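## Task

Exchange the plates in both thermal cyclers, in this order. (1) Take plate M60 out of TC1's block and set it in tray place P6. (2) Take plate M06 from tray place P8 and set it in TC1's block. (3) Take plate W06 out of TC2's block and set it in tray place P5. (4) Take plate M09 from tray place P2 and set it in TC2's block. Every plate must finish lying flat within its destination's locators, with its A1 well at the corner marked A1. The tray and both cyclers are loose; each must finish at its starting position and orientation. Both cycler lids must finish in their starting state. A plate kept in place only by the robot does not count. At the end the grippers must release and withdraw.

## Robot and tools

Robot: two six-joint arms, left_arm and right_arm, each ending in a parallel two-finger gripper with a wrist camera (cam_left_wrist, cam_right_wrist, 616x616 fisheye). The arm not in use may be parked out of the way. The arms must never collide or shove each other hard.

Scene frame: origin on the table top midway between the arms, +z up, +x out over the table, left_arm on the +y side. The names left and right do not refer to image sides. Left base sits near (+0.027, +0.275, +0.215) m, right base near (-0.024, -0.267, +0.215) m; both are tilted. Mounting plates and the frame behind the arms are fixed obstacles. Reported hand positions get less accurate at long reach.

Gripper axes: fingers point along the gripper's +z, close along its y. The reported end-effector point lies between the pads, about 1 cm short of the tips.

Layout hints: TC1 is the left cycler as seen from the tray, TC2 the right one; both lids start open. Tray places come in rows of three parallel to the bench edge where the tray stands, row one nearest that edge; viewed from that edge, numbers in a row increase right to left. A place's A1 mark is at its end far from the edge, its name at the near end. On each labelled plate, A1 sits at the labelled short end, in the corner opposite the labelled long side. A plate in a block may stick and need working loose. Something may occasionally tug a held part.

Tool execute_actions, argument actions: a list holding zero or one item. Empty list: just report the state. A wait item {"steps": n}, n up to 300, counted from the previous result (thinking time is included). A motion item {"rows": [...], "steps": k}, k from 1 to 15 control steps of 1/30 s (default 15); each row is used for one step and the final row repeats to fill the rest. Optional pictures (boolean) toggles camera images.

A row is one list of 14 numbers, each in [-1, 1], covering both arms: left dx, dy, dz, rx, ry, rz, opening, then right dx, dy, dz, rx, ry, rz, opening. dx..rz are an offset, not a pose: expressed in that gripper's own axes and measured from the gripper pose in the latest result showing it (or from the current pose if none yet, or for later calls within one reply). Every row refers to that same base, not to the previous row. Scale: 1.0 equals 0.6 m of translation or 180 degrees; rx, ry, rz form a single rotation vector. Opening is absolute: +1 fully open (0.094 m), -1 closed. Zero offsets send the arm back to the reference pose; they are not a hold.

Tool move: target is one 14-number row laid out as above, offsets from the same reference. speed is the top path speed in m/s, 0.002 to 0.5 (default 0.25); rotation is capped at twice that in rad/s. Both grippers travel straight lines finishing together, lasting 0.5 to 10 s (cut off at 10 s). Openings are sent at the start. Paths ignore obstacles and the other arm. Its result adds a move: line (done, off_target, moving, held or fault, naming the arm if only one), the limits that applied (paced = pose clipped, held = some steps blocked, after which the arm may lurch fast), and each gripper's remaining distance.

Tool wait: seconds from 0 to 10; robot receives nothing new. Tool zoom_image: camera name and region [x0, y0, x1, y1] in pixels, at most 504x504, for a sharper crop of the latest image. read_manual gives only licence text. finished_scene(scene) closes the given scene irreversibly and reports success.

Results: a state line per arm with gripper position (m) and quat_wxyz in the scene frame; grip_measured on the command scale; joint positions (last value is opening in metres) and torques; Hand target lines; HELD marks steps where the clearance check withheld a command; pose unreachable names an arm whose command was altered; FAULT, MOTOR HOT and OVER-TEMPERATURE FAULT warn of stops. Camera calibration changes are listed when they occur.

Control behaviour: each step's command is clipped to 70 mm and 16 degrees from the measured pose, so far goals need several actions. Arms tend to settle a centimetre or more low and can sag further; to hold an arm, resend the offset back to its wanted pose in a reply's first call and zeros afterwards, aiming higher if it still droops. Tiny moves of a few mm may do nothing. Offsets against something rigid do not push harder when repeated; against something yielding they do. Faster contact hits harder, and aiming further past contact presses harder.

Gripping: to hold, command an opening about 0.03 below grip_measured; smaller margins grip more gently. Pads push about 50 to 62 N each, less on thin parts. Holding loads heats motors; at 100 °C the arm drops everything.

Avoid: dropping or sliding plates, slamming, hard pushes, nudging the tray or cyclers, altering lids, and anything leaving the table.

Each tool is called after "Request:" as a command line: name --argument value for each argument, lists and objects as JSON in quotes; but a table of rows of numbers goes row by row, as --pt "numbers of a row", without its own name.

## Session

Request:
execute_actions --actions '[]'

Scene clock: 0.00 s of 15600.00 s.
left_arm: end_effector_position=(+0.2121, +0.0914, +0.2254) grip_measured=+1.000 end_effector_quat_wxyz=(+0.332, +0.832, +0.410, +0.169) | right_arm: end_effector_position=(+0.3661, -0.1812, +0.1867) grip_measured=+1.000 end_effector_quat_wxyz=(+0.045, -0.212, +0.975, -0.042)
Joint positions: left_arm=[-1.29   1.648  0.212  0.131 -1.004  1.395  0.094] | right_arm=[ 0.515  1.418  0.794 -0.872  0.968  0.211  0.094]
Joint velocities: left_arm=[-0.015 -0.005 -0.007 -0.002 -0.037  0.022  0.   ] | right_arm=[-0.015 -0.005 -0.007  0.007  0.022 -0.095  0.   ]
Joint torques (N m, as the arm reports them, + toward a larger angle): no reading
Hand target (left_arm): +0.216, +0.085, +0.232; +0.339, +0.827, +0.416, +0.167
Hand target (right_arm): +0.372, -0.180, +0.189; +0.048, -0.206, +0.977, -0.040
camera_calibration (this result's frames):
cam_left_wrist: T_world_to_cam=[[-0.570815, 0.436341, -0.69554, 0.240308], [0.170396, 0.891616, 0.419507, -0.211873], [0.803203, 0.120944, -0.583299, 0.0766657], [0, 0, 0, 1]] pos_world=[0.111696, 0.0747808, 0.300745]
cam_right_wrist: T_world_to_cam=[[0.397443, -0.912112, 0.100455, -0.332803], [-0.803263, -0.292893, 0.518634, 0.148373], [-0.44363, -0.28682, -0.849074, 0.393849], [0, 0, 0, 1]] pos_world=[0.426176, -0.147133, 0.290887]

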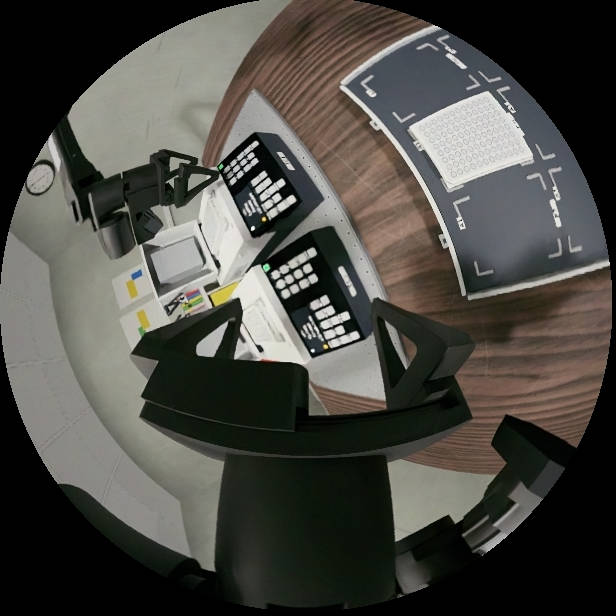

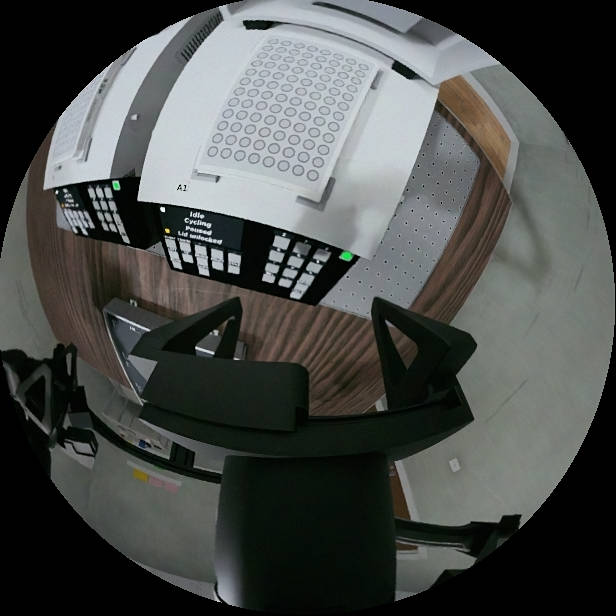

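Request:
move --target '[0.63,0,-0.39,0,0,0,1,0,0,-0.12,0,-0.09,0.136,1]'

Request:
move --target '[0,0,0,0,0,0,1,-0.15,0.08,-0.03,0,0,0,1]'

Scene clock: 3.97 s of 15600.00 s.
left_arm: end_effector_position=(+0.3117, +0.4853, +0.3996) grip_measured=+1.000 end_effector_quat_wxyz=(+0.345, +0.827, +0.413, +0.165) | right_arm: end_effector_position=(+0.3624, -0.1784, +0.2569) grip_measured=+1.000 end_effector_quat_wxyz=(+0.184, -0.007, +0.983, -0.008)
Joint positions: left_arm=[-1.104  0.243  0.904 -1.686 -0.917  1.707  0.094] | right_arm=[ 0.716  1.266  0.708 -0.8    1.116  0.617  0.094]
Joint velocities: left_arm=[-0.015 -0.005 -0.007  0.007 -0.007  0.022  0.   ] | right_arm=[-0.015 -0.005  0.012  0.007 -0.007 -0.051  0.   ]
Joint torques (N m, as the arm reports them, + toward a larger angle): left_arm=[3.5  8.76 3.77 0.64 0.28 0.03] | right_arm=[ 6.69 -5.59  5.57  1.08  0.35 -0.02]
Hand target (left_arm): +0.312, +0.488, +0.400; +0.337, +0.832, +0.408, +0.165
Hand target (right_arm): +0.358, -0.177, +0.259; +0.189, -0.004, +0.982, -0.004
Off the commanded pose (left_arm): 0.004 m, 2 deg.
Off the commanded pose (right_arm): 0.004 m, 1 deg.
joint sent to its limit (left arm) — the command would take joint 4 (wrist pitch) past its lower limit, so that joint was sent only as far as its limit.
move: done
camera_calibration (this result's frames):
cam_left_wrist: T_world_to_cam=[[-0.569086, 0.415633, -0.7095, 0.261516], [0.167583, 0.903362, 0.394782, -0.64802], [0.80502, 0.105765, -0.583744, 0.0576329], [0, 0, 0, 1]] pos_world=[0.211027, 0.470607, 0.475015]
cam_right_wrist: T_world_to_cam=[[-0.0021772, -0.999893, 0.014487, -0.184528], [-0.968931, 0.00569231, 0.247266, 0.292772], [-0.247322, -0.0134986, -0.968839, 0.460989], [0, 0, 0, 1]] pos_world=[0.397287, -0.179952, 0.376905]

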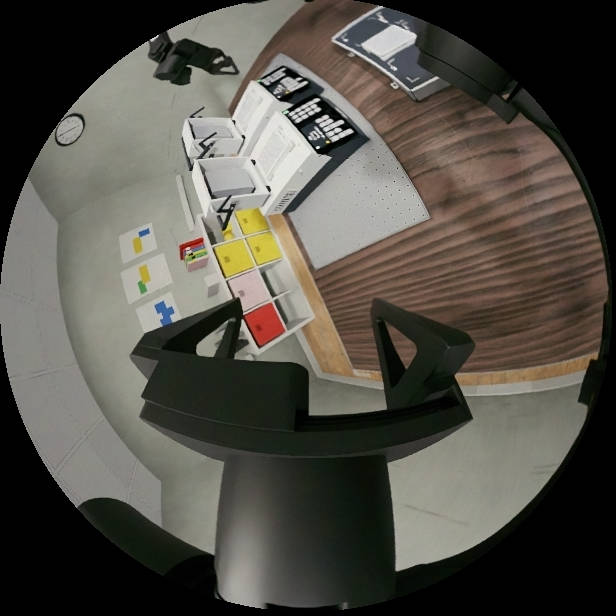

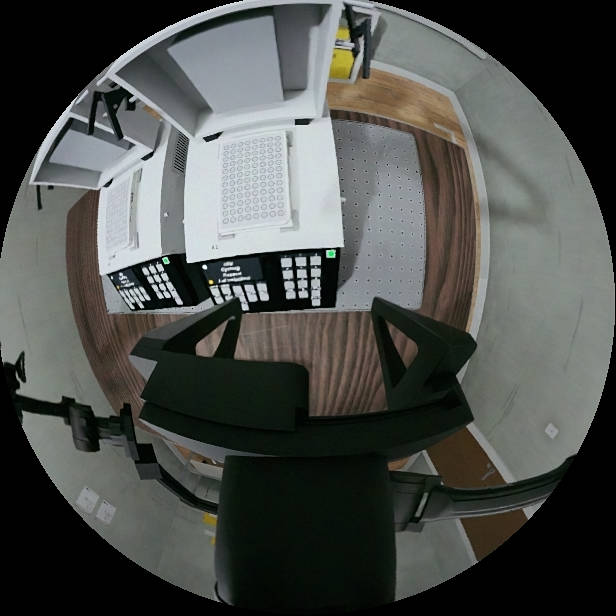

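Scene clock: 4.80 s of 15600.00 s.
left_arm: end_effector_position=(+0.3117, +0.4853, +0.3996) grip_measured=+1.000 end_effector_quat_wxyz=(+0.344, +0.827, +0.412, +0.165) | right_arm: end_effector_position=(+0.4316, -0.1356, +0.2946) grip_measured=+1.000 end_effector_quat_wxyz=(+0.178, -0.013, +0.984, -0.015)
Joint positions: left_arm=[-1.104  0.243  0.904 -1.686 -0.917  1.707  0.094] | right_arm=[ 0.728  1.453  0.993 -0.957  1.118  0.66   0.094]
Joint velocities: left_arm=[-0.015 -0.015 -0.002  0.007  0.007 -0.037  0.   ] | right_arm=[-0.005 -0.005 -0.012 -0.012  0.022  0.007  0.   ]
Joint torques (N m, as the arm reports them, + toward a larger angle): left_arm=[ 2.5   7.89  3.09  1.06  0.15 -0.09] | right_arm=[ 9.16 -6.24  8.98  0.22  0.33 -0.02]
Hand target (left_arm): +0.312, +0.485, +0.400; +0.345, +0.827, +0.413, +0.165
Hand target (right_arm): +0.439, -0.130, +0.306; +0.184, -0.007, +0.983, -0.008
Off the commanded pose (left_arm): 0.000 m, 0 deg.
Off the commanded pose (right_arm): 0.015 m, 1 deg.
move: off_target (right_arm)
camera_calibration (this result's frames):
cam_left_wrist: T_world_to_cam=[[-0.568856, 0.415937, -0.709506, 0.261299], [0.167761, 0.903233, 0.395002, -0.648101], [0.805145, 0.105671, -0.583588, 0.0575771], [0, 0, 0, 1]] pos_world=[0.21101, 0.470618, 0.474995]
cam_right_wrist: T_world_to_cam=[[0.00910661, -0.999521, 0.0295891, -0.151449], [-0.965663, -0.00110733, 0.259796, 0.344252], [-0.259638, -0.0309389, -0.96521, 0.517112], [0, 0, 0, 1]] pos_world=[0.468073, -0.134996, 0.414168]

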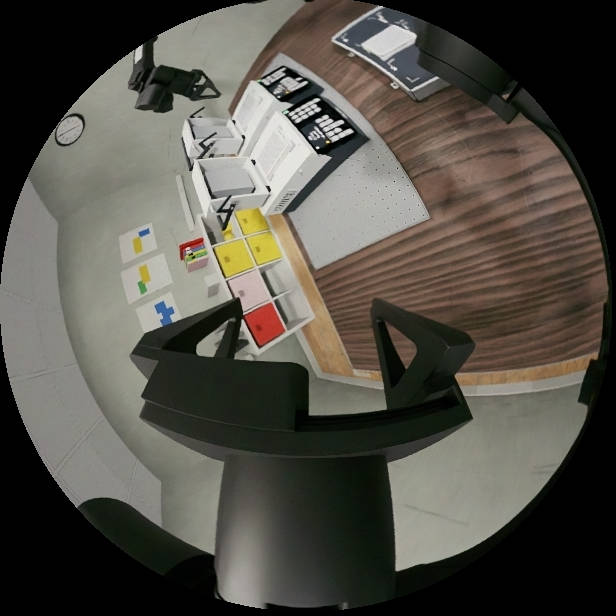

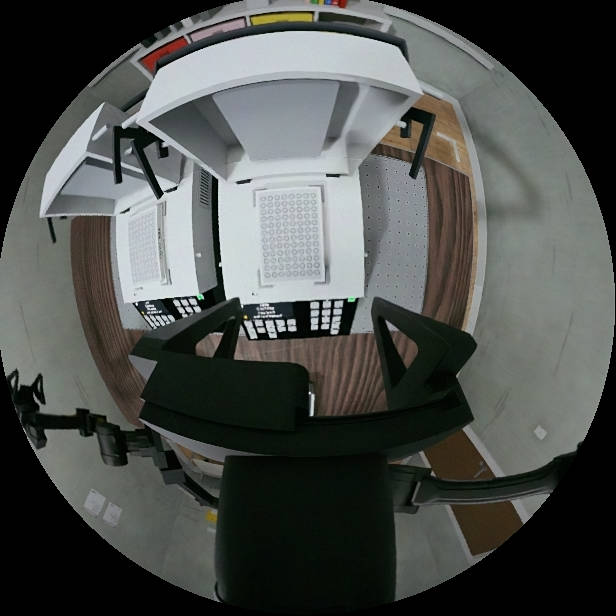

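Request:
move --target '[0,0,0,0,0,0,1,-0.02,0.03,0.17,-0.008,0,0,1]' --speed 0.12

Scene clock: 6.97 s of 15600.00 s.
left_arm: end_effector_position=(+0.3117, +0.4853, +0.3996) grip_measured=+1.000 end_effector_quat_wxyz=(+0.344, +0.827, +0.412, +0.165) | right_arm: end_effector_position=(+0.4828, -0.1183, +0.2122) grip_measured=+1.000 end_effector_quat_wxyz=(+0.184, -0.011, +0.983, +0.003)
Joint positions: left_arm=[-1.104  0.243  0.904 -1.686 -0.917  1.707  0.094] | right_arm=[ 0.53   1.544  0.95  -0.427  1.023  0.234  0.094]
Joint velocities: left_arm=[-0.005 -0.005 -0.002 -0.002 -0.037  0.022  0.   ] | right_arm=[-0.015 -0.015 -0.017  0.002  0.022  0.022  0.   ]
Joint torques (N m, as the arm reports them, + toward a larger angle): left_arm=[ 2.24  7.72  3.    1.11  0.2  -0.09] | right_arm=[ 7.68 -8.37  4.87  1.27  0.04 -0.18]
Hand target (left_arm): +0.312, +0.485, +0.400; +0.344, +0.827, +0.412, +0.165
Hand target (right_arm): +0.479, -0.120, +0.202; +0.177, -0.016, +0.984, -0.002
Off the commanded pose (left_arm): 0.000 m, 0 deg.
Off the commanded pose (right_arm): 0.011 m, 1 deg.
move: off_target (right_arm)
camera_calibration (this result's frames):
cam_left_wrist: T_world_to_cam=[[-0.568856, 0.415937, -0.709506, 0.261299], [0.167761, 0.903233, 0.395002, -0.648101], [0.805145, 0.105671, -0.583588, 0.0575771], [0, 0, 0, 1]] pos_world=[0.21101, 0.470618, 0.474995]
cam_right_wrist: T_world_to_cam=[[0.00999654, -0.999932, -0.00603001, -0.12503], [-0.968696, -0.0111798, 0.248, 0.417893], [-0.24805, 0.00336211, -0.968741, 0.450556], [0, 0, 0, 1]] pos_world=[0.517822, -0.121864, 0.332081]

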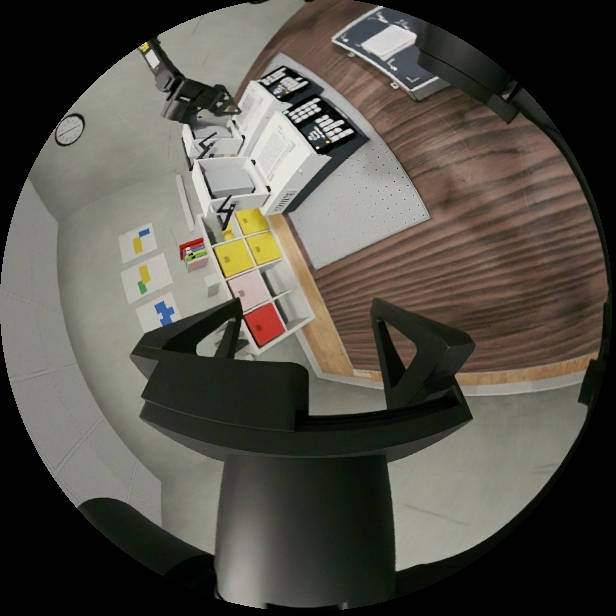

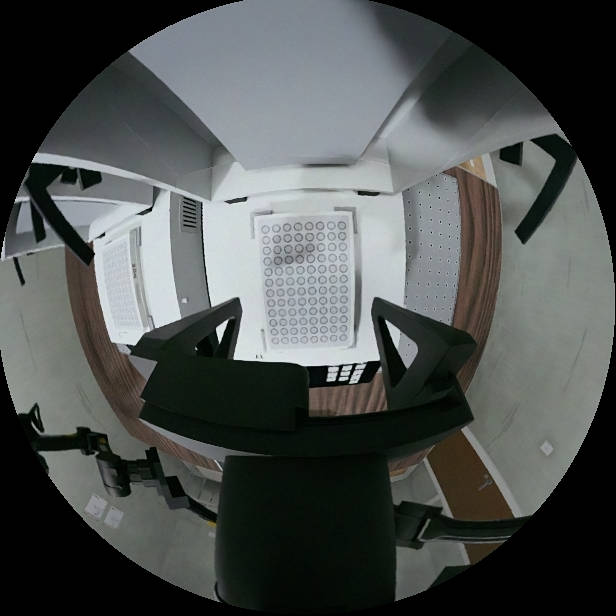

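Yaw ~3° (rz −).

Request:
move --target '[0,0,0,0,0,0,1,0.015,-0.006,0.09,0,0,-0.015,1]' --speed 0.06

Request:
move --target '[0,0,0,0,0,0,1,0,0,0,0,0,0,0.4]'

Request:
move --target '[0,0,0,0,0,0,1,-0.03,0,-0.12,0,0,0,0.4]' --speed 0.08

Scene clock: 9.63 s of 15600.00 s.
left_arm: end_effector_position=(+0.3117, +0.4853, +0.3996) grip_measured=+1.000 end_effector_quat_wxyz=(+0.344, +0.827, +0.412, +0.165) | right_arm: end_effector_position=(+0.4990, -0.1189, +0.1709) grip_measured=+1.000 end_effector_quat_wxyz=(+0.192, -0.028, +0.981, +0.005)
Joint positions: left_arm=[-1.104  0.243  0.904 -1.686 -0.917  1.707  0.094] | right_arm=[ 0.442  1.591  0.924 -0.21   0.964  0.042  0.094]
Joint velocities: left_arm=[ 0.005 -0.005 -0.002  0.002 -0.081  0.037  0.   ] | right_arm=[-0.015 -0.015 -0.002  0.017  0.037 -0.066  0.   ]
Joint torques (N m, as the arm reports them, + toward a larger angle): left_arm=[ 2.37  8.03  3.02  1.21  0.18 -0.04] | right_arm=[ 8.24 -9.11  4.36  1.58 -0.02 -0.23]
Hand target (left_arm): +0.312, +0.485, +0.400; +0.344, +0.827, +0.412, +0.165
Hand target (right_arm): +0.494, -0.122, +0.158; +0.184, -0.034, +0.982, -0.001
Off the commanded pose (left_arm): 0.000 m, 0 deg.
Off the commanded pose (right_arm): 0.014 m, 1 deg.
move: off_target (right_arm)
camera_calibration (this result's frames):
cam_left_wrist: T_world_to_cam=[[-0.568856, 0.415937, -0.709506, 0.261299], [0.167761, 0.903233, 0.395002, -0.648101], [0.805145, 0.105671, -0.583588, 0.0575771], [0, 0, 0, 1]] pos_world=[0.21101, 0.470618, 0.474995]
cam_right_wrist: T_world_to_cam=[[0.0452876, -0.998969, -0.0032349, -0.144051], [-0.971756, -0.0448042, 0.231694, 0.444125], [-0.2316, -0.00734932, -0.972783, 0.405836], [0, 0, 0, 1]] pos_world=[0.532096, -0.121021, 0.291423]

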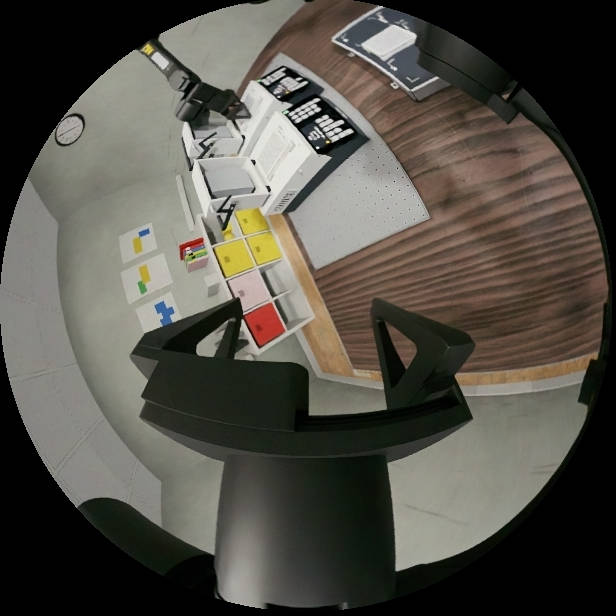

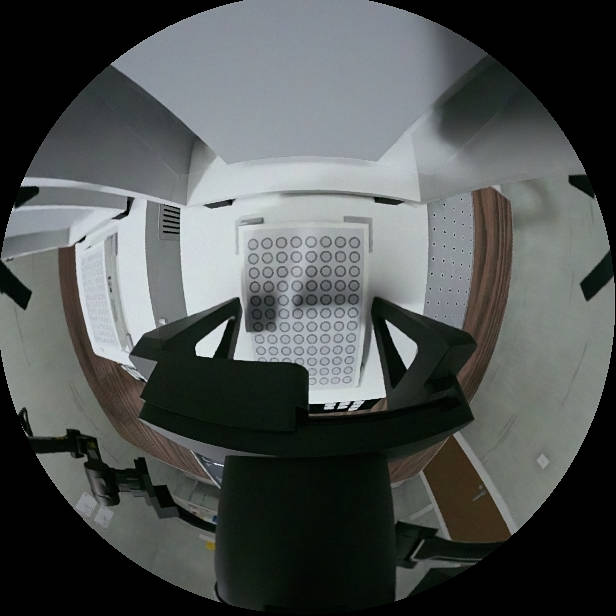

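Scene clock: 10.13 s of 15600.00 s.
left_arm: end_effector_position=(+0.3117, +0.4853, +0.3996) grip_measured=+1.000 end_effector_quat_wxyz=(+0.344, +0.827, +0.412, +0.165) | right_arm: end_effector_position=(+0.4987, -0.1178, +0.1707) grip_measured=+0.733 end_effector_quat_wxyz=(+0.191, -0.029, +0.981, +0.007)
Joint positions: left_arm=[-1.104  0.243  0.904 -1.686 -0.917  1.707  0.094] | right_arm=[ 0.442  1.592  0.924 -0.21   0.959  0.042  0.081]
Joint velocities: left_arm=[ 0.005 -0.015  0.002 -0.002  0.051 -0.022  0.   ] | right_arm=[-0.005  0.005 -0.002 -0.007  0.007  0.022  0.   ]
Joint torques (N m, as the arm reports them, + toward a larger angle): left_arm=[ 2.73  8.39  3.15  1.1   0.17 -0.03] | right_arm=[ 9.33 -9.88  5.28  0.91  0.23 -0.14]
Hand target (left_arm): +0.312, +0.485, +0.400; +0.344, +0.827, +0.412, +0.165
Hand target (right_arm): +0.499, -0.119, +0.171; +0.192, -0.028, +0.981, +0.005
Off the commanded pose (left_arm): 0.000 m, 0 deg.
Off the commanded pose (right_arm): 0.001 m, 0 deg.
move: done
camera_calibration (this result's frames):
cam_left_wrist: T_world_to_cam=[[-0.568856, 0.415937, -0.709506, 0.261299], [0.167761, 0.903233, 0.395002, -0.648101], [0.805145, 0.105671, -0.583588, 0.0575771], [0, 0, 0, 1]] pos_world=[0.21101, 0.470618, 0.474995]
cam_right_wrist: T_world_to_cam=[[0.0477188, -0.998832, -0.00756452, -0.143433], [-0.971435, -0.0481697, 0.232364, 0.44331], [-0.232457, -0.00373967, -0.972599, 0.406355], [0, 0, 0, 1]] pos_world=[0.531952, -0.120391, 0.291127]

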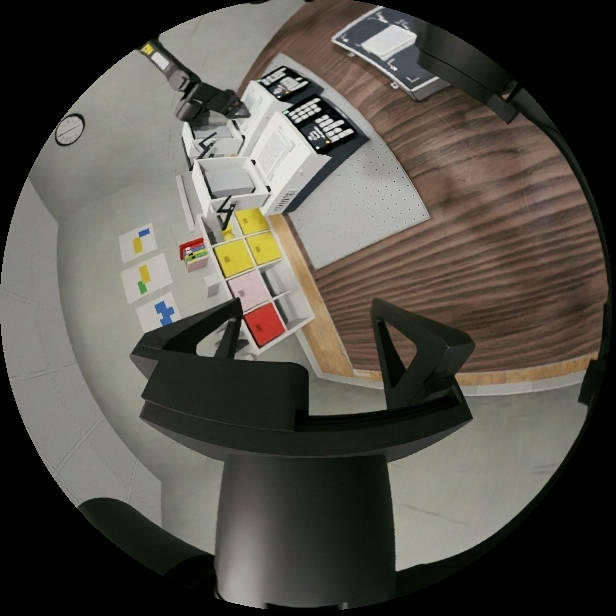

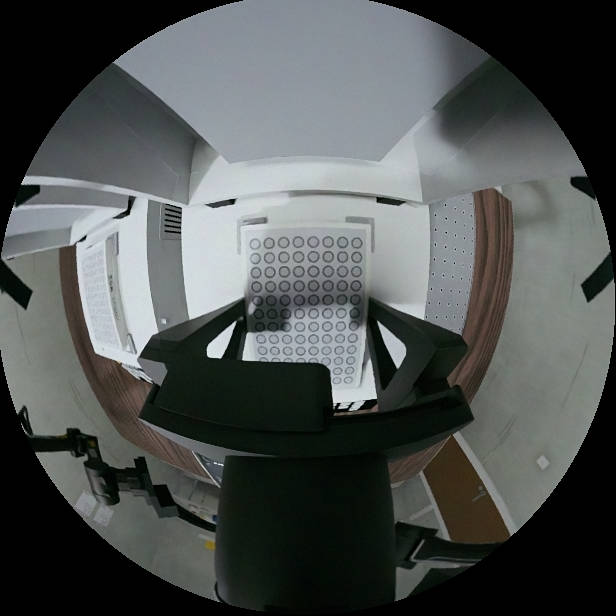

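Scene clock: 11.30 s of 15600.00 s.
left_arm: end_effector_position=(+0.3117, +0.4853, +0.3996) grip_measured=+1.000 end_effector_quat_wxyz=(+0.344, +0.827, +0.412, +0.165) | right_arm: end_effector_position=(+0.4977, -0.1183, +0.1735) grip_measured=+0.733 end_effector_quat_wxyz=(+0.155, -0.027, +0.988, +0.001)
Joint positions: left_arm=[-1.104  0.243  0.904 -1.686 -0.917  1.707  0.094] | right_arm=[ 0.448  1.608  0.993 -0.403  0.966  0.162  0.081]
Joint velocities: left_arm=[-0.015 -0.005  0.002  0.022  0.051  0.007  0.   ] | right_arm=[-0.005 -0.005  0.002 -0.032 -0.081  0.11   0.   ]
Joint torques (N m, as the arm reports them, + toward a larger angle): left_arm=[ 2.33  7.82  3.06  1.16  0.18 -0.06] | right_arm=[ 18.12 -16.02   4.39  -2.95   2.13   0.31]
Hand target (left_arm): +0.312, +0.485, +0.400; +0.344, +0.827, +0.412, +0.165
Hand target (right_arm): +0.490, -0.118, +0.235; +0.194, -0.029, +0.981, +0.009
Off the commanded pose (left_arm): 0.000 m, 0 deg.
Off the commanded pose (right_arm): 0.071 m, 4 deg; position clipped at the last step of the last action.
move: off_target (right_arm); limits=paced
camera_calibration (this result's frames):
cam_left_wrist: T_world_to_cam=[[-0.568856, 0.415937, -0.709506, 0.261299], [0.167761, 0.903233, 0.395002, -0.648101], [0.805145, 0.105671, -0.583588, 0.0575771], [0, 0, 0, 1]] pos_world=[0.21101, 0.470618, 0.474995]
cam_right_wrist: T_world_to_cam=[[0.0412723, -0.999143, 0.00305237, -0.142494], [-0.951695, -0.0383817, 0.304638, 0.420463], [-0.30426, -0.015478, -0.952463, 0.439717], [0, 0, 0, 1]] pos_world=[0.539821, -0.119428, 0.29116]

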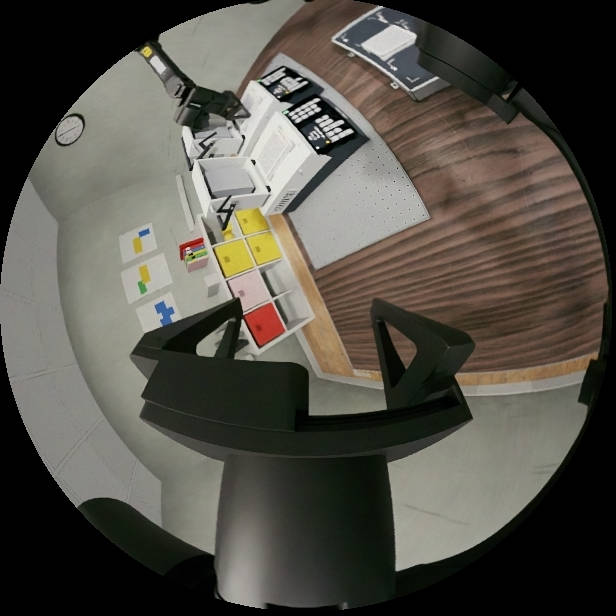

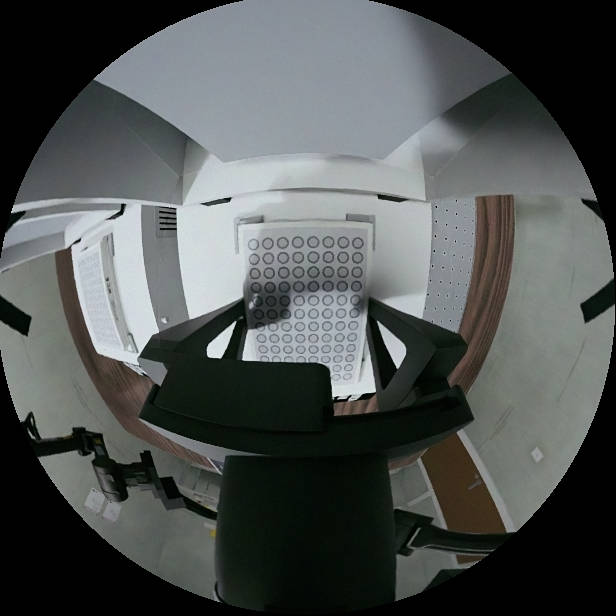

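Stuck; use the trick.

Request:
execute_actions --actions '[{"rows":[[0,0,0,0,0,0,1,0,0,-0.12,0,0.06,0,0.4]],"steps":15}]'

Request:
wait --seconds 1

Scene clock: 12.50 s of 15600.00 s.
left_arm: end_effector_position=(+0.3117, +0.4853, +0.3996) grip_measured=+1.000 end_effector_quat_wxyz=(+0.344, +0.827, +0.412, +0.165) | right_arm: end_effector_position=(+0.4930, -0.1187, +0.1784) grip_measured=+0.730 end_effector_quat_wxyz=(+0.069, +0.007, +0.997, -0.018)
Joint positions: left_arm=[-1.104  0.243  0.904 -1.686 -0.917  1.707  0.094] | right_arm=[ 0.456  1.677  1.157 -0.82   0.954  0.493  0.081]
Joint velocities: left_arm=[-0.005 -0.005  0.012  0.007 -0.066  0.007  0.   ] | right_arm=[ 0.024  0.024  0.017 -0.144  0.037  0.271 -0.002]
Joint torques (N m, as the arm reports them, + toward a larger angle): left_arm=[ 2.54  8.25  3.06  1.12  0.19 -0.04] | right_arm=[ 16.97 -15.94   6.41  -7.78  -0.63   0.08]
Hand target (left_arm): +0.312, +0.485, +0.400; +0.344, +0.827, +0.412, +0.165
Hand target (right_arm): +0.478, -0.120, +0.235; +0.069, -0.029, +0.997, +0.002
Off the commanded pose (left_arm): 0.000 m, 0 deg.
Off the commanded pose (right_arm): 0.066 m, 4 deg.
Steps of this call (steps 1 to 21: nothing new was sent; steps 22 to 36: all 15 steps of this action). Readings (end_effector_position):
22: left_arm (+0.3117, +0.4853, +0.3996) | right_arm (+0.4969, -0.1178, +0.1743)
23: left_arm (+0.3117, +0.4853, +0.3996) | right_arm (+0.4966, -0.1181, +0.1748)
25: left_arm (+0.3117, +0.4853, +0.3996) | right_arm (+0.4965, -0.1177, +0.1747)
29: left_arm (+0.3117, +0.4853, +0.3996) | right_arm (+0.4952, -0.1189, +0.1769)
36: the state above
camera_calibration (this result's frames):
cam_left_wrist: T_world_to_cam=[[-0.568856, 0.415937, -0.709506, 0.261299], [0.167761, 0.903233, 0.395002, -0.648101], [0.805145, 0.105671, -0.583588, 0.0575771], [0, 0, 0, 1]] pos_world=[0.21101, 0.470618, 0.474995]
cam_right_wrist: T_world_to_cam=[[-0.0286738, -0.999027, 0.0335098, -0.113633], [-0.885372, 0.0409444, 0.463076, 0.362925], [-0.463998, -0.0163905, -0.885685, 0.509696], [0, 0, 0, 1]] pos_world=[0.554563, -0.120028, 0.287176]

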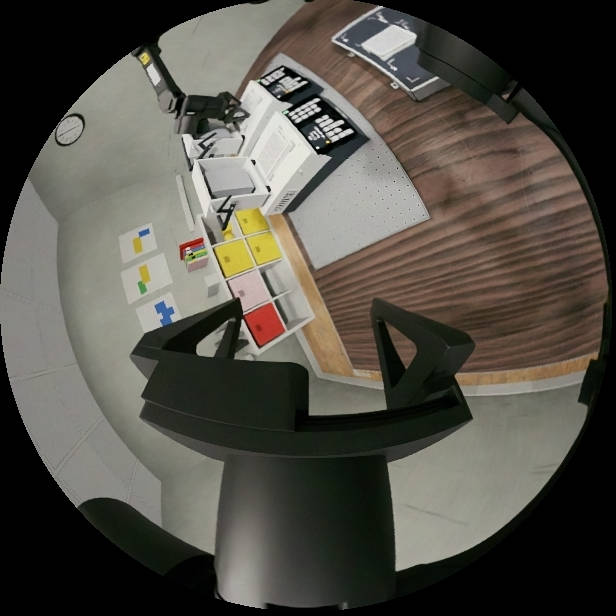

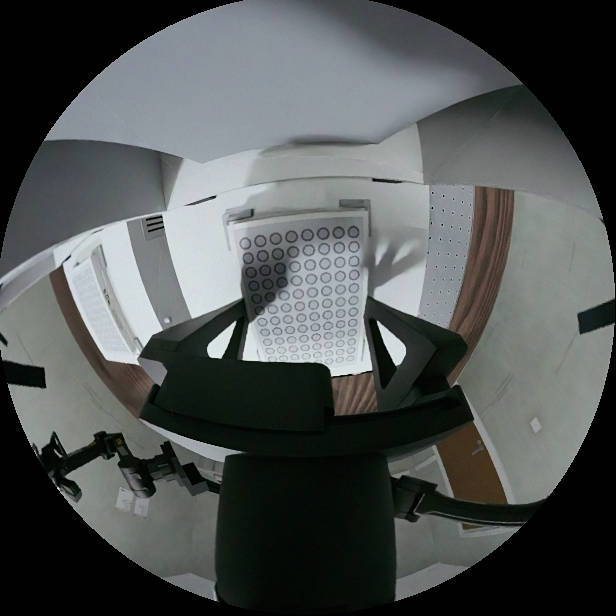

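Scene clock: 13.50 s of 15600.00 s.
left_arm: end_effector_position=(+0.3117, +0.4853, +0.3996) grip_measured=+1.000 end_effector_quat_wxyz=(+0.344, +0.827, +0.412, +0.165) | right_arm: end_effector_position=(+0.4754, -0.1225, +0.2334) grip_measured=+0.403 end_effector_quat_wxyz=(+0.069, -0.030, +0.997, +0.003)
Joint positions: left_arm=[-1.104  0.243  0.904 -1.686 -0.917  1.707  0.094] | right_arm=[ 0.547  1.596  1.158 -0.984  0.932  0.542  0.066]
Joint velocities: left_arm=[-0.005  0.005 -0.012 -0.007  0.081 -0.037  0.   ] | right_arm=[-0.005  0.005  0.002  0.017  0.007  0.022  0.001]
Joint torques (N m, as the arm reports them, + toward a larger angle): left_arm=[ 2.83  7.88  3.08  1.16  0.18 -0.06] | right_arm=[ 9.9  -8.87  6.88 -0.06  0.22 -0.04]
Hand target (left_arm): +0.312, +0.485, +0.400; +0.344, +0.827, +0.412, +0.165
Hand target (right_arm): +0.478, -0.120, +0.235; +0.069, -0.029, +0.997, +0.002
Off the commanded pose (left_arm): 0.000 m, 0 deg.
Off the commanded pose (right_arm): 0.009 m, 1 deg.
Steps of this call (steps 1 to 30: nothing new was sent). Readings (end_effector_position):
1: left_arm (+0.3117, +0.4853, +0.3996) | right_arm (+0.4926, -0.1187, +0.1784)
2: left_arm (+0.3117, +0.4853, +0.3996) | right_arm (+0.4916, -0.1187, +0.1785)
4: left_arm (+0.3117, +0.4853, +0.3996) | right_arm (+0.4885, -0.1178, +0.1801)
8: left_arm (+0.3117, +0.4853, +0.3996) | right_arm (+0.4699, -0.1207, +0.1936)
30: the state above
camera_calibration (this result's frames):
cam_left_wrist: T_world_to_cam=[[-0.568856, 0.415937, -0.709506, 0.261299], [0.167761, 0.903233, 0.395002, -0.648101], [0.805145, 0.105671, -0.583588, 0.0575771], [0, 0, 0, 1]] pos_world=[0.21101, 0.470618, 0.474995]
cam_right_wrist: T_world_to_cam=[[0.0473726, -0.998874, -0.00272412, -0.147442], [-0.885223, -0.0432457, 0.463153, 0.311625], [-0.462749, -0.0195293, -0.886274, 0.549316], [0, 0, 0, 1]] pos_world=[0.537038, -0.123072, 0.342113]

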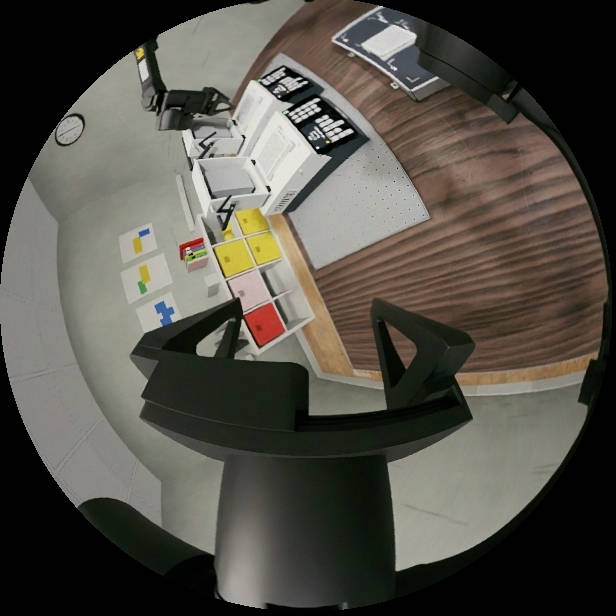

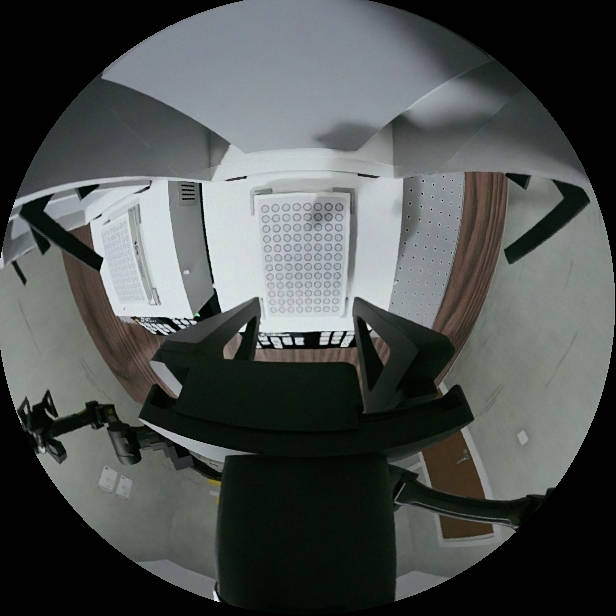

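Slipped. Regrip vertically at x≈0.475, deeper.

Request:
move --target '[0,0,0,0,0,0,1,0.02,0,0.125,0,0,0,1]' --speed 0.06

Request:
move --target '[0,0,0,0,0,0,1,0,0,0,0,0,0,0.3]'

Request:
move --target '[0,0,0,0,0,0,1,0,0,-0.15,0,0,0,0.3]' --speed 0.08

Scene clock: 16.97 s of 15600.00 s.
left_arm: end_effector_position=(+0.3117, +0.4853, +0.3996) grip_measured=+1.000 end_effector_quat_wxyz=(+0.344, +0.827, +0.412, +0.165) | right_arm: end_effector_position=(+0.4790, -0.1199, +0.1697) grip_measured=+1.000 end_effector_quat_wxyz=(+0.078, -0.026, +0.997, +0.009)
Joint positions: left_arm=[-1.104  0.243  0.904 -1.686 -0.917  1.707  0.094] | right_arm=[ 0.442  1.63   1.066 -0.688  0.906  0.354  0.094]
Joint velocities: left_arm=[-0.005 -0.015  0.002  0.002 -0.11  -0.037  0.   ] | right_arm=[-0.005  0.005  0.012  0.012  0.007 -0.051  0.   ]
Joint torques (N m, as the arm reports them, + toward a larger angle): left_arm=[ 2.54  7.48  3.22  1.18  0.19 -0.06] | right_arm=[ 7.91 -9.08  4.31  0.72  0.03 -0.17]
Hand target (left_arm): +0.312, +0.485, +0.400; +0.344, +0.827, +0.412, +0.165
Hand target (right_arm): +0.474, -0.123, +0.157; +0.069, -0.030, +0.997, +0.003
Off the commanded pose (left_arm): 0.000 m, 0 deg.
Off the commanded pose (right_arm): 0.013 m, 1 deg.
move: off_target (right_arm)
camera_calibration (this result's frames):
cam_left_wrist: T_world_to_cam=[[-0.568856, 0.415937, -0.709506, 0.261299], [0.167761, 0.903233, 0.395002, -0.648101], [0.805145, 0.105671, -0.583588, 0.0575771], [0, 0, 0, 1]] pos_world=[0.21101, 0.470618, 0.474995]
cam_right_wrist: T_world_to_cam=[[0.0398321, -0.9991, -0.014581, -0.139656], [-0.893594, -0.0421478, 0.446893, 0.351284], [-0.447105, -0.00477116, -0.894469, 0.490201], [0, 0, 0, 1]] pos_world=[0.53864, -0.122386, 0.279447]

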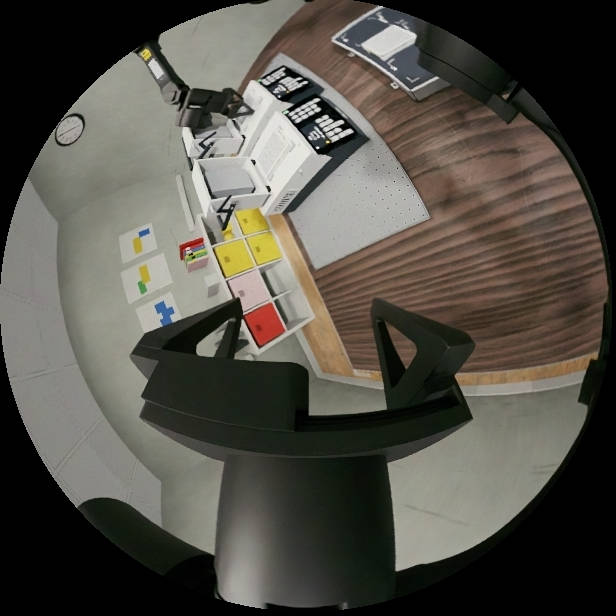

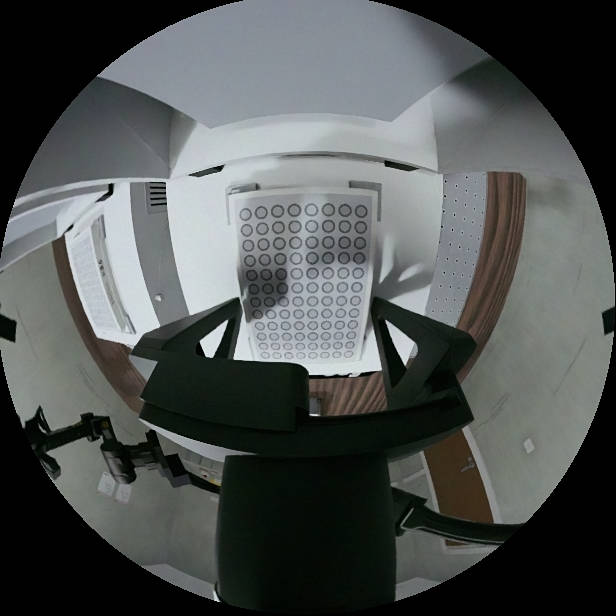

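Scene clock: 17.47 s of 15600.00 s.
left_arm: end_effector_position=(+0.3117, +0.4853, +0.3996) grip_measured=+1.000 end_effector_quat_wxyz=(+0.344, +0.827, +0.412, +0.165) | right_arm: end_effector_position=(+0.4787, -0.1195, +0.1695) grip_measured=+0.740 end_effector_quat_wxyz=(+0.078, -0.026, +0.997, +0.009)
Joint positions: left_arm=[-1.104  0.243  0.904 -1.686 -0.917  1.707  0.094] | right_arm=[ 0.442  1.631  1.066 -0.688  0.904  0.354  0.082]
Joint velocities: left_arm=[-0.005  0.005  0.002 -0.007 -0.022 -0.081  0.   ] | right_arm=[ 0.005 -0.024 -0.007 -0.007 -0.051 -0.051  0.   ]
Joint torques (N m, as the arm reports them, + toward a larger angle): left_arm=[ 2.55  7.59  3.13  1.12  0.16 -0.06] | right_arm=[  9.89 -10.42   5.27   0.56   0.18  -0.14]
Hand target (left_arm): +0.312, +0.485, +0.400; +0.344, +0.827, +0.412, +0.165
Hand target (right_arm): +0.479, -0.120, +0.170; +0.078, -0.026, +0.997, +0.009
Off the commanded pose (left_arm): 0.000 m, 0 deg.
Off the commanded pose (right_arm): 0.000 m, 0 deg.
move: done
camera_calibration (this result's frames):
cam_left_wrist: T_world_to_cam=[[-0.568856, 0.415937, -0.709506, 0.261299], [0.167761, 0.903233, 0.395002, -0.648101], [0.805145, 0.105671, -0.583588, 0.0575771], [0, 0, 0, 1]] pos_world=[0.21101, 0.470618, 0.474995]
cam_right_wrist: T_world_to_cam=[[0.0403915, -0.999052, -0.0162096, -0.139232], [-0.89314, -0.0433731, 0.447682, 0.35067], [-0.447961, -0.00360512, -0.894046, 0.490467], [0, 0, 0, 1]] pos_world=[0.538531, -0.122122, 0.279255]

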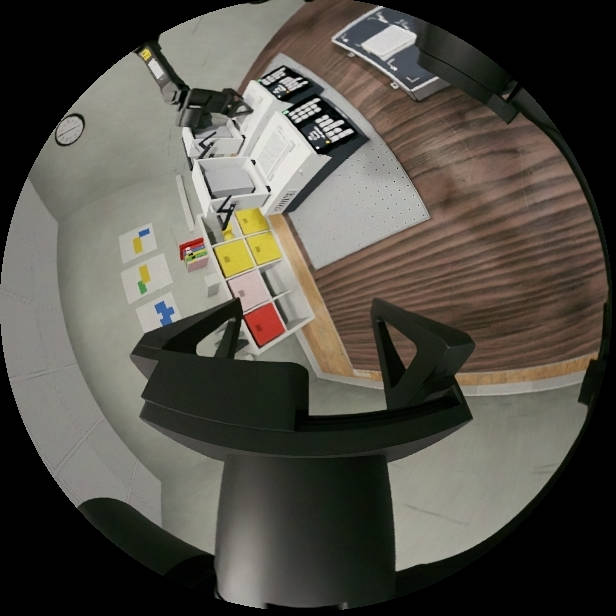

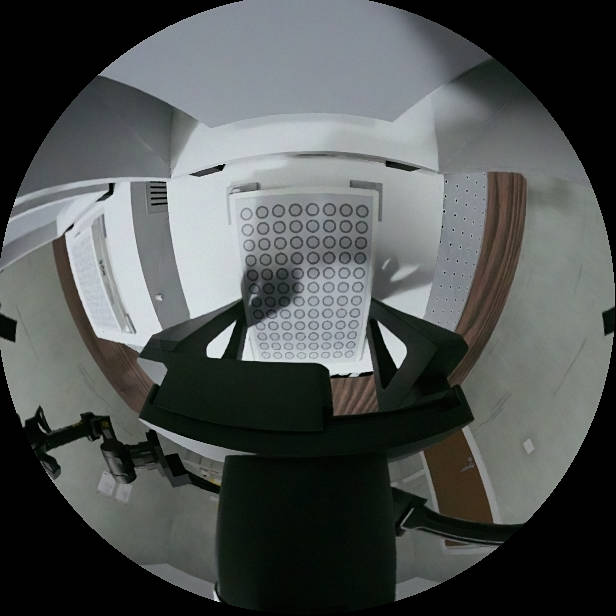

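Scene clock: 18.83 s of 15600.00 s.
left_arm: end_effector_position=(+0.3117, +0.4853, +0.3996) grip_measured=+1.000 end_effector_quat_wxyz=(+0.344, +0.827, +0.412, +0.165) | right_arm: end_effector_position=(+0.4777, -0.1196, +0.1725) grip_measured=+0.740 end_effector_quat_wxyz=(+0.048, -0.022, +0.999, -0.001)
Joint positions: left_arm=[-1.104  0.243  0.904 -1.686 -0.917  1.707  0.094] | right_arm=[ 0.446  1.66   1.125 -0.826  0.9    0.448  0.082]
Joint velocities: left_arm=[-0.015 -0.005 -0.007 -0.012 -0.007 -0.081  0.   ] | right_arm=[-0.005  0.005 -0.012 -0.017 -0.037 -0.037 -0.   ]
Joint torques (N m, as the arm reports them, + toward a larger angle): left_arm=[ 2.31  7.91  3.03  1.12  0.19 -0.06] | right_arm=[ 18.42 -16.35   4.86  -4.68   1.13   0.6 ]
Hand target (left_arm): +0.312, +0.485, +0.400; +0.344, +0.827, +0.412, +0.165
Hand target (right_arm): +0.470, -0.121, +0.233; +0.080, -0.027, +0.996, +0.012
Off the commanded pose (left_arm): 0.000 m, 0 deg.
Off the commanded pose (right_arm): 0.087 m, 4 deg; position clipped at the last step of the last action.
move: off_target (right_arm); limits=paced
camera_calibration (this result's frames):
cam_left_wrist: T_world_to_cam=[[-0.568856, 0.415937, -0.709506, 0.261299], [0.167761, 0.903233, 0.395002, -0.648101], [0.805145, 0.105671, -0.583588, 0.0575771], [0, 0, 0, 1]] pos_world=[0.21101, 0.470618, 0.474995]
cam_right_wrist: T_world_to_cam=[[0.0311676, -0.999506, 0.00394973, -0.138336], [-0.865444, -0.0250098, 0.500381, 0.328246], [-0.500035, -0.0190139, -0.865797, 0.51084], [0, 0, 0, 1]] pos_world=[0.543828, -0.120346, 0.278582]

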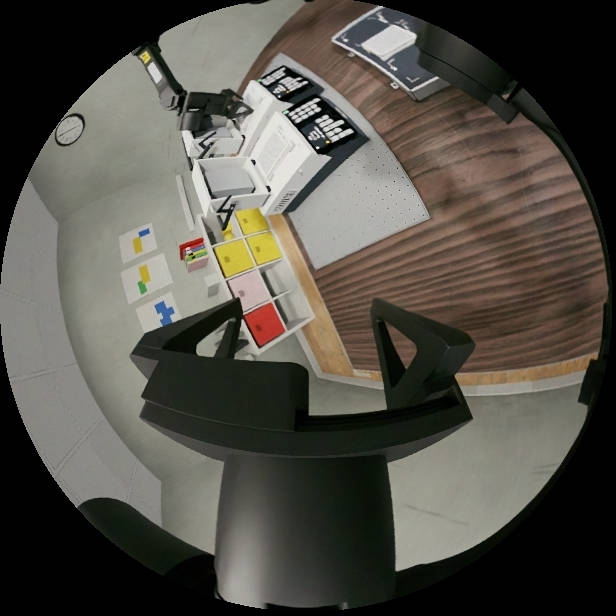

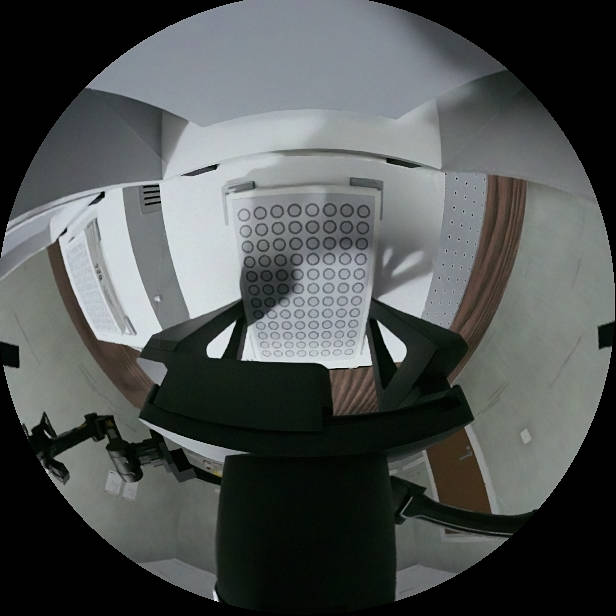

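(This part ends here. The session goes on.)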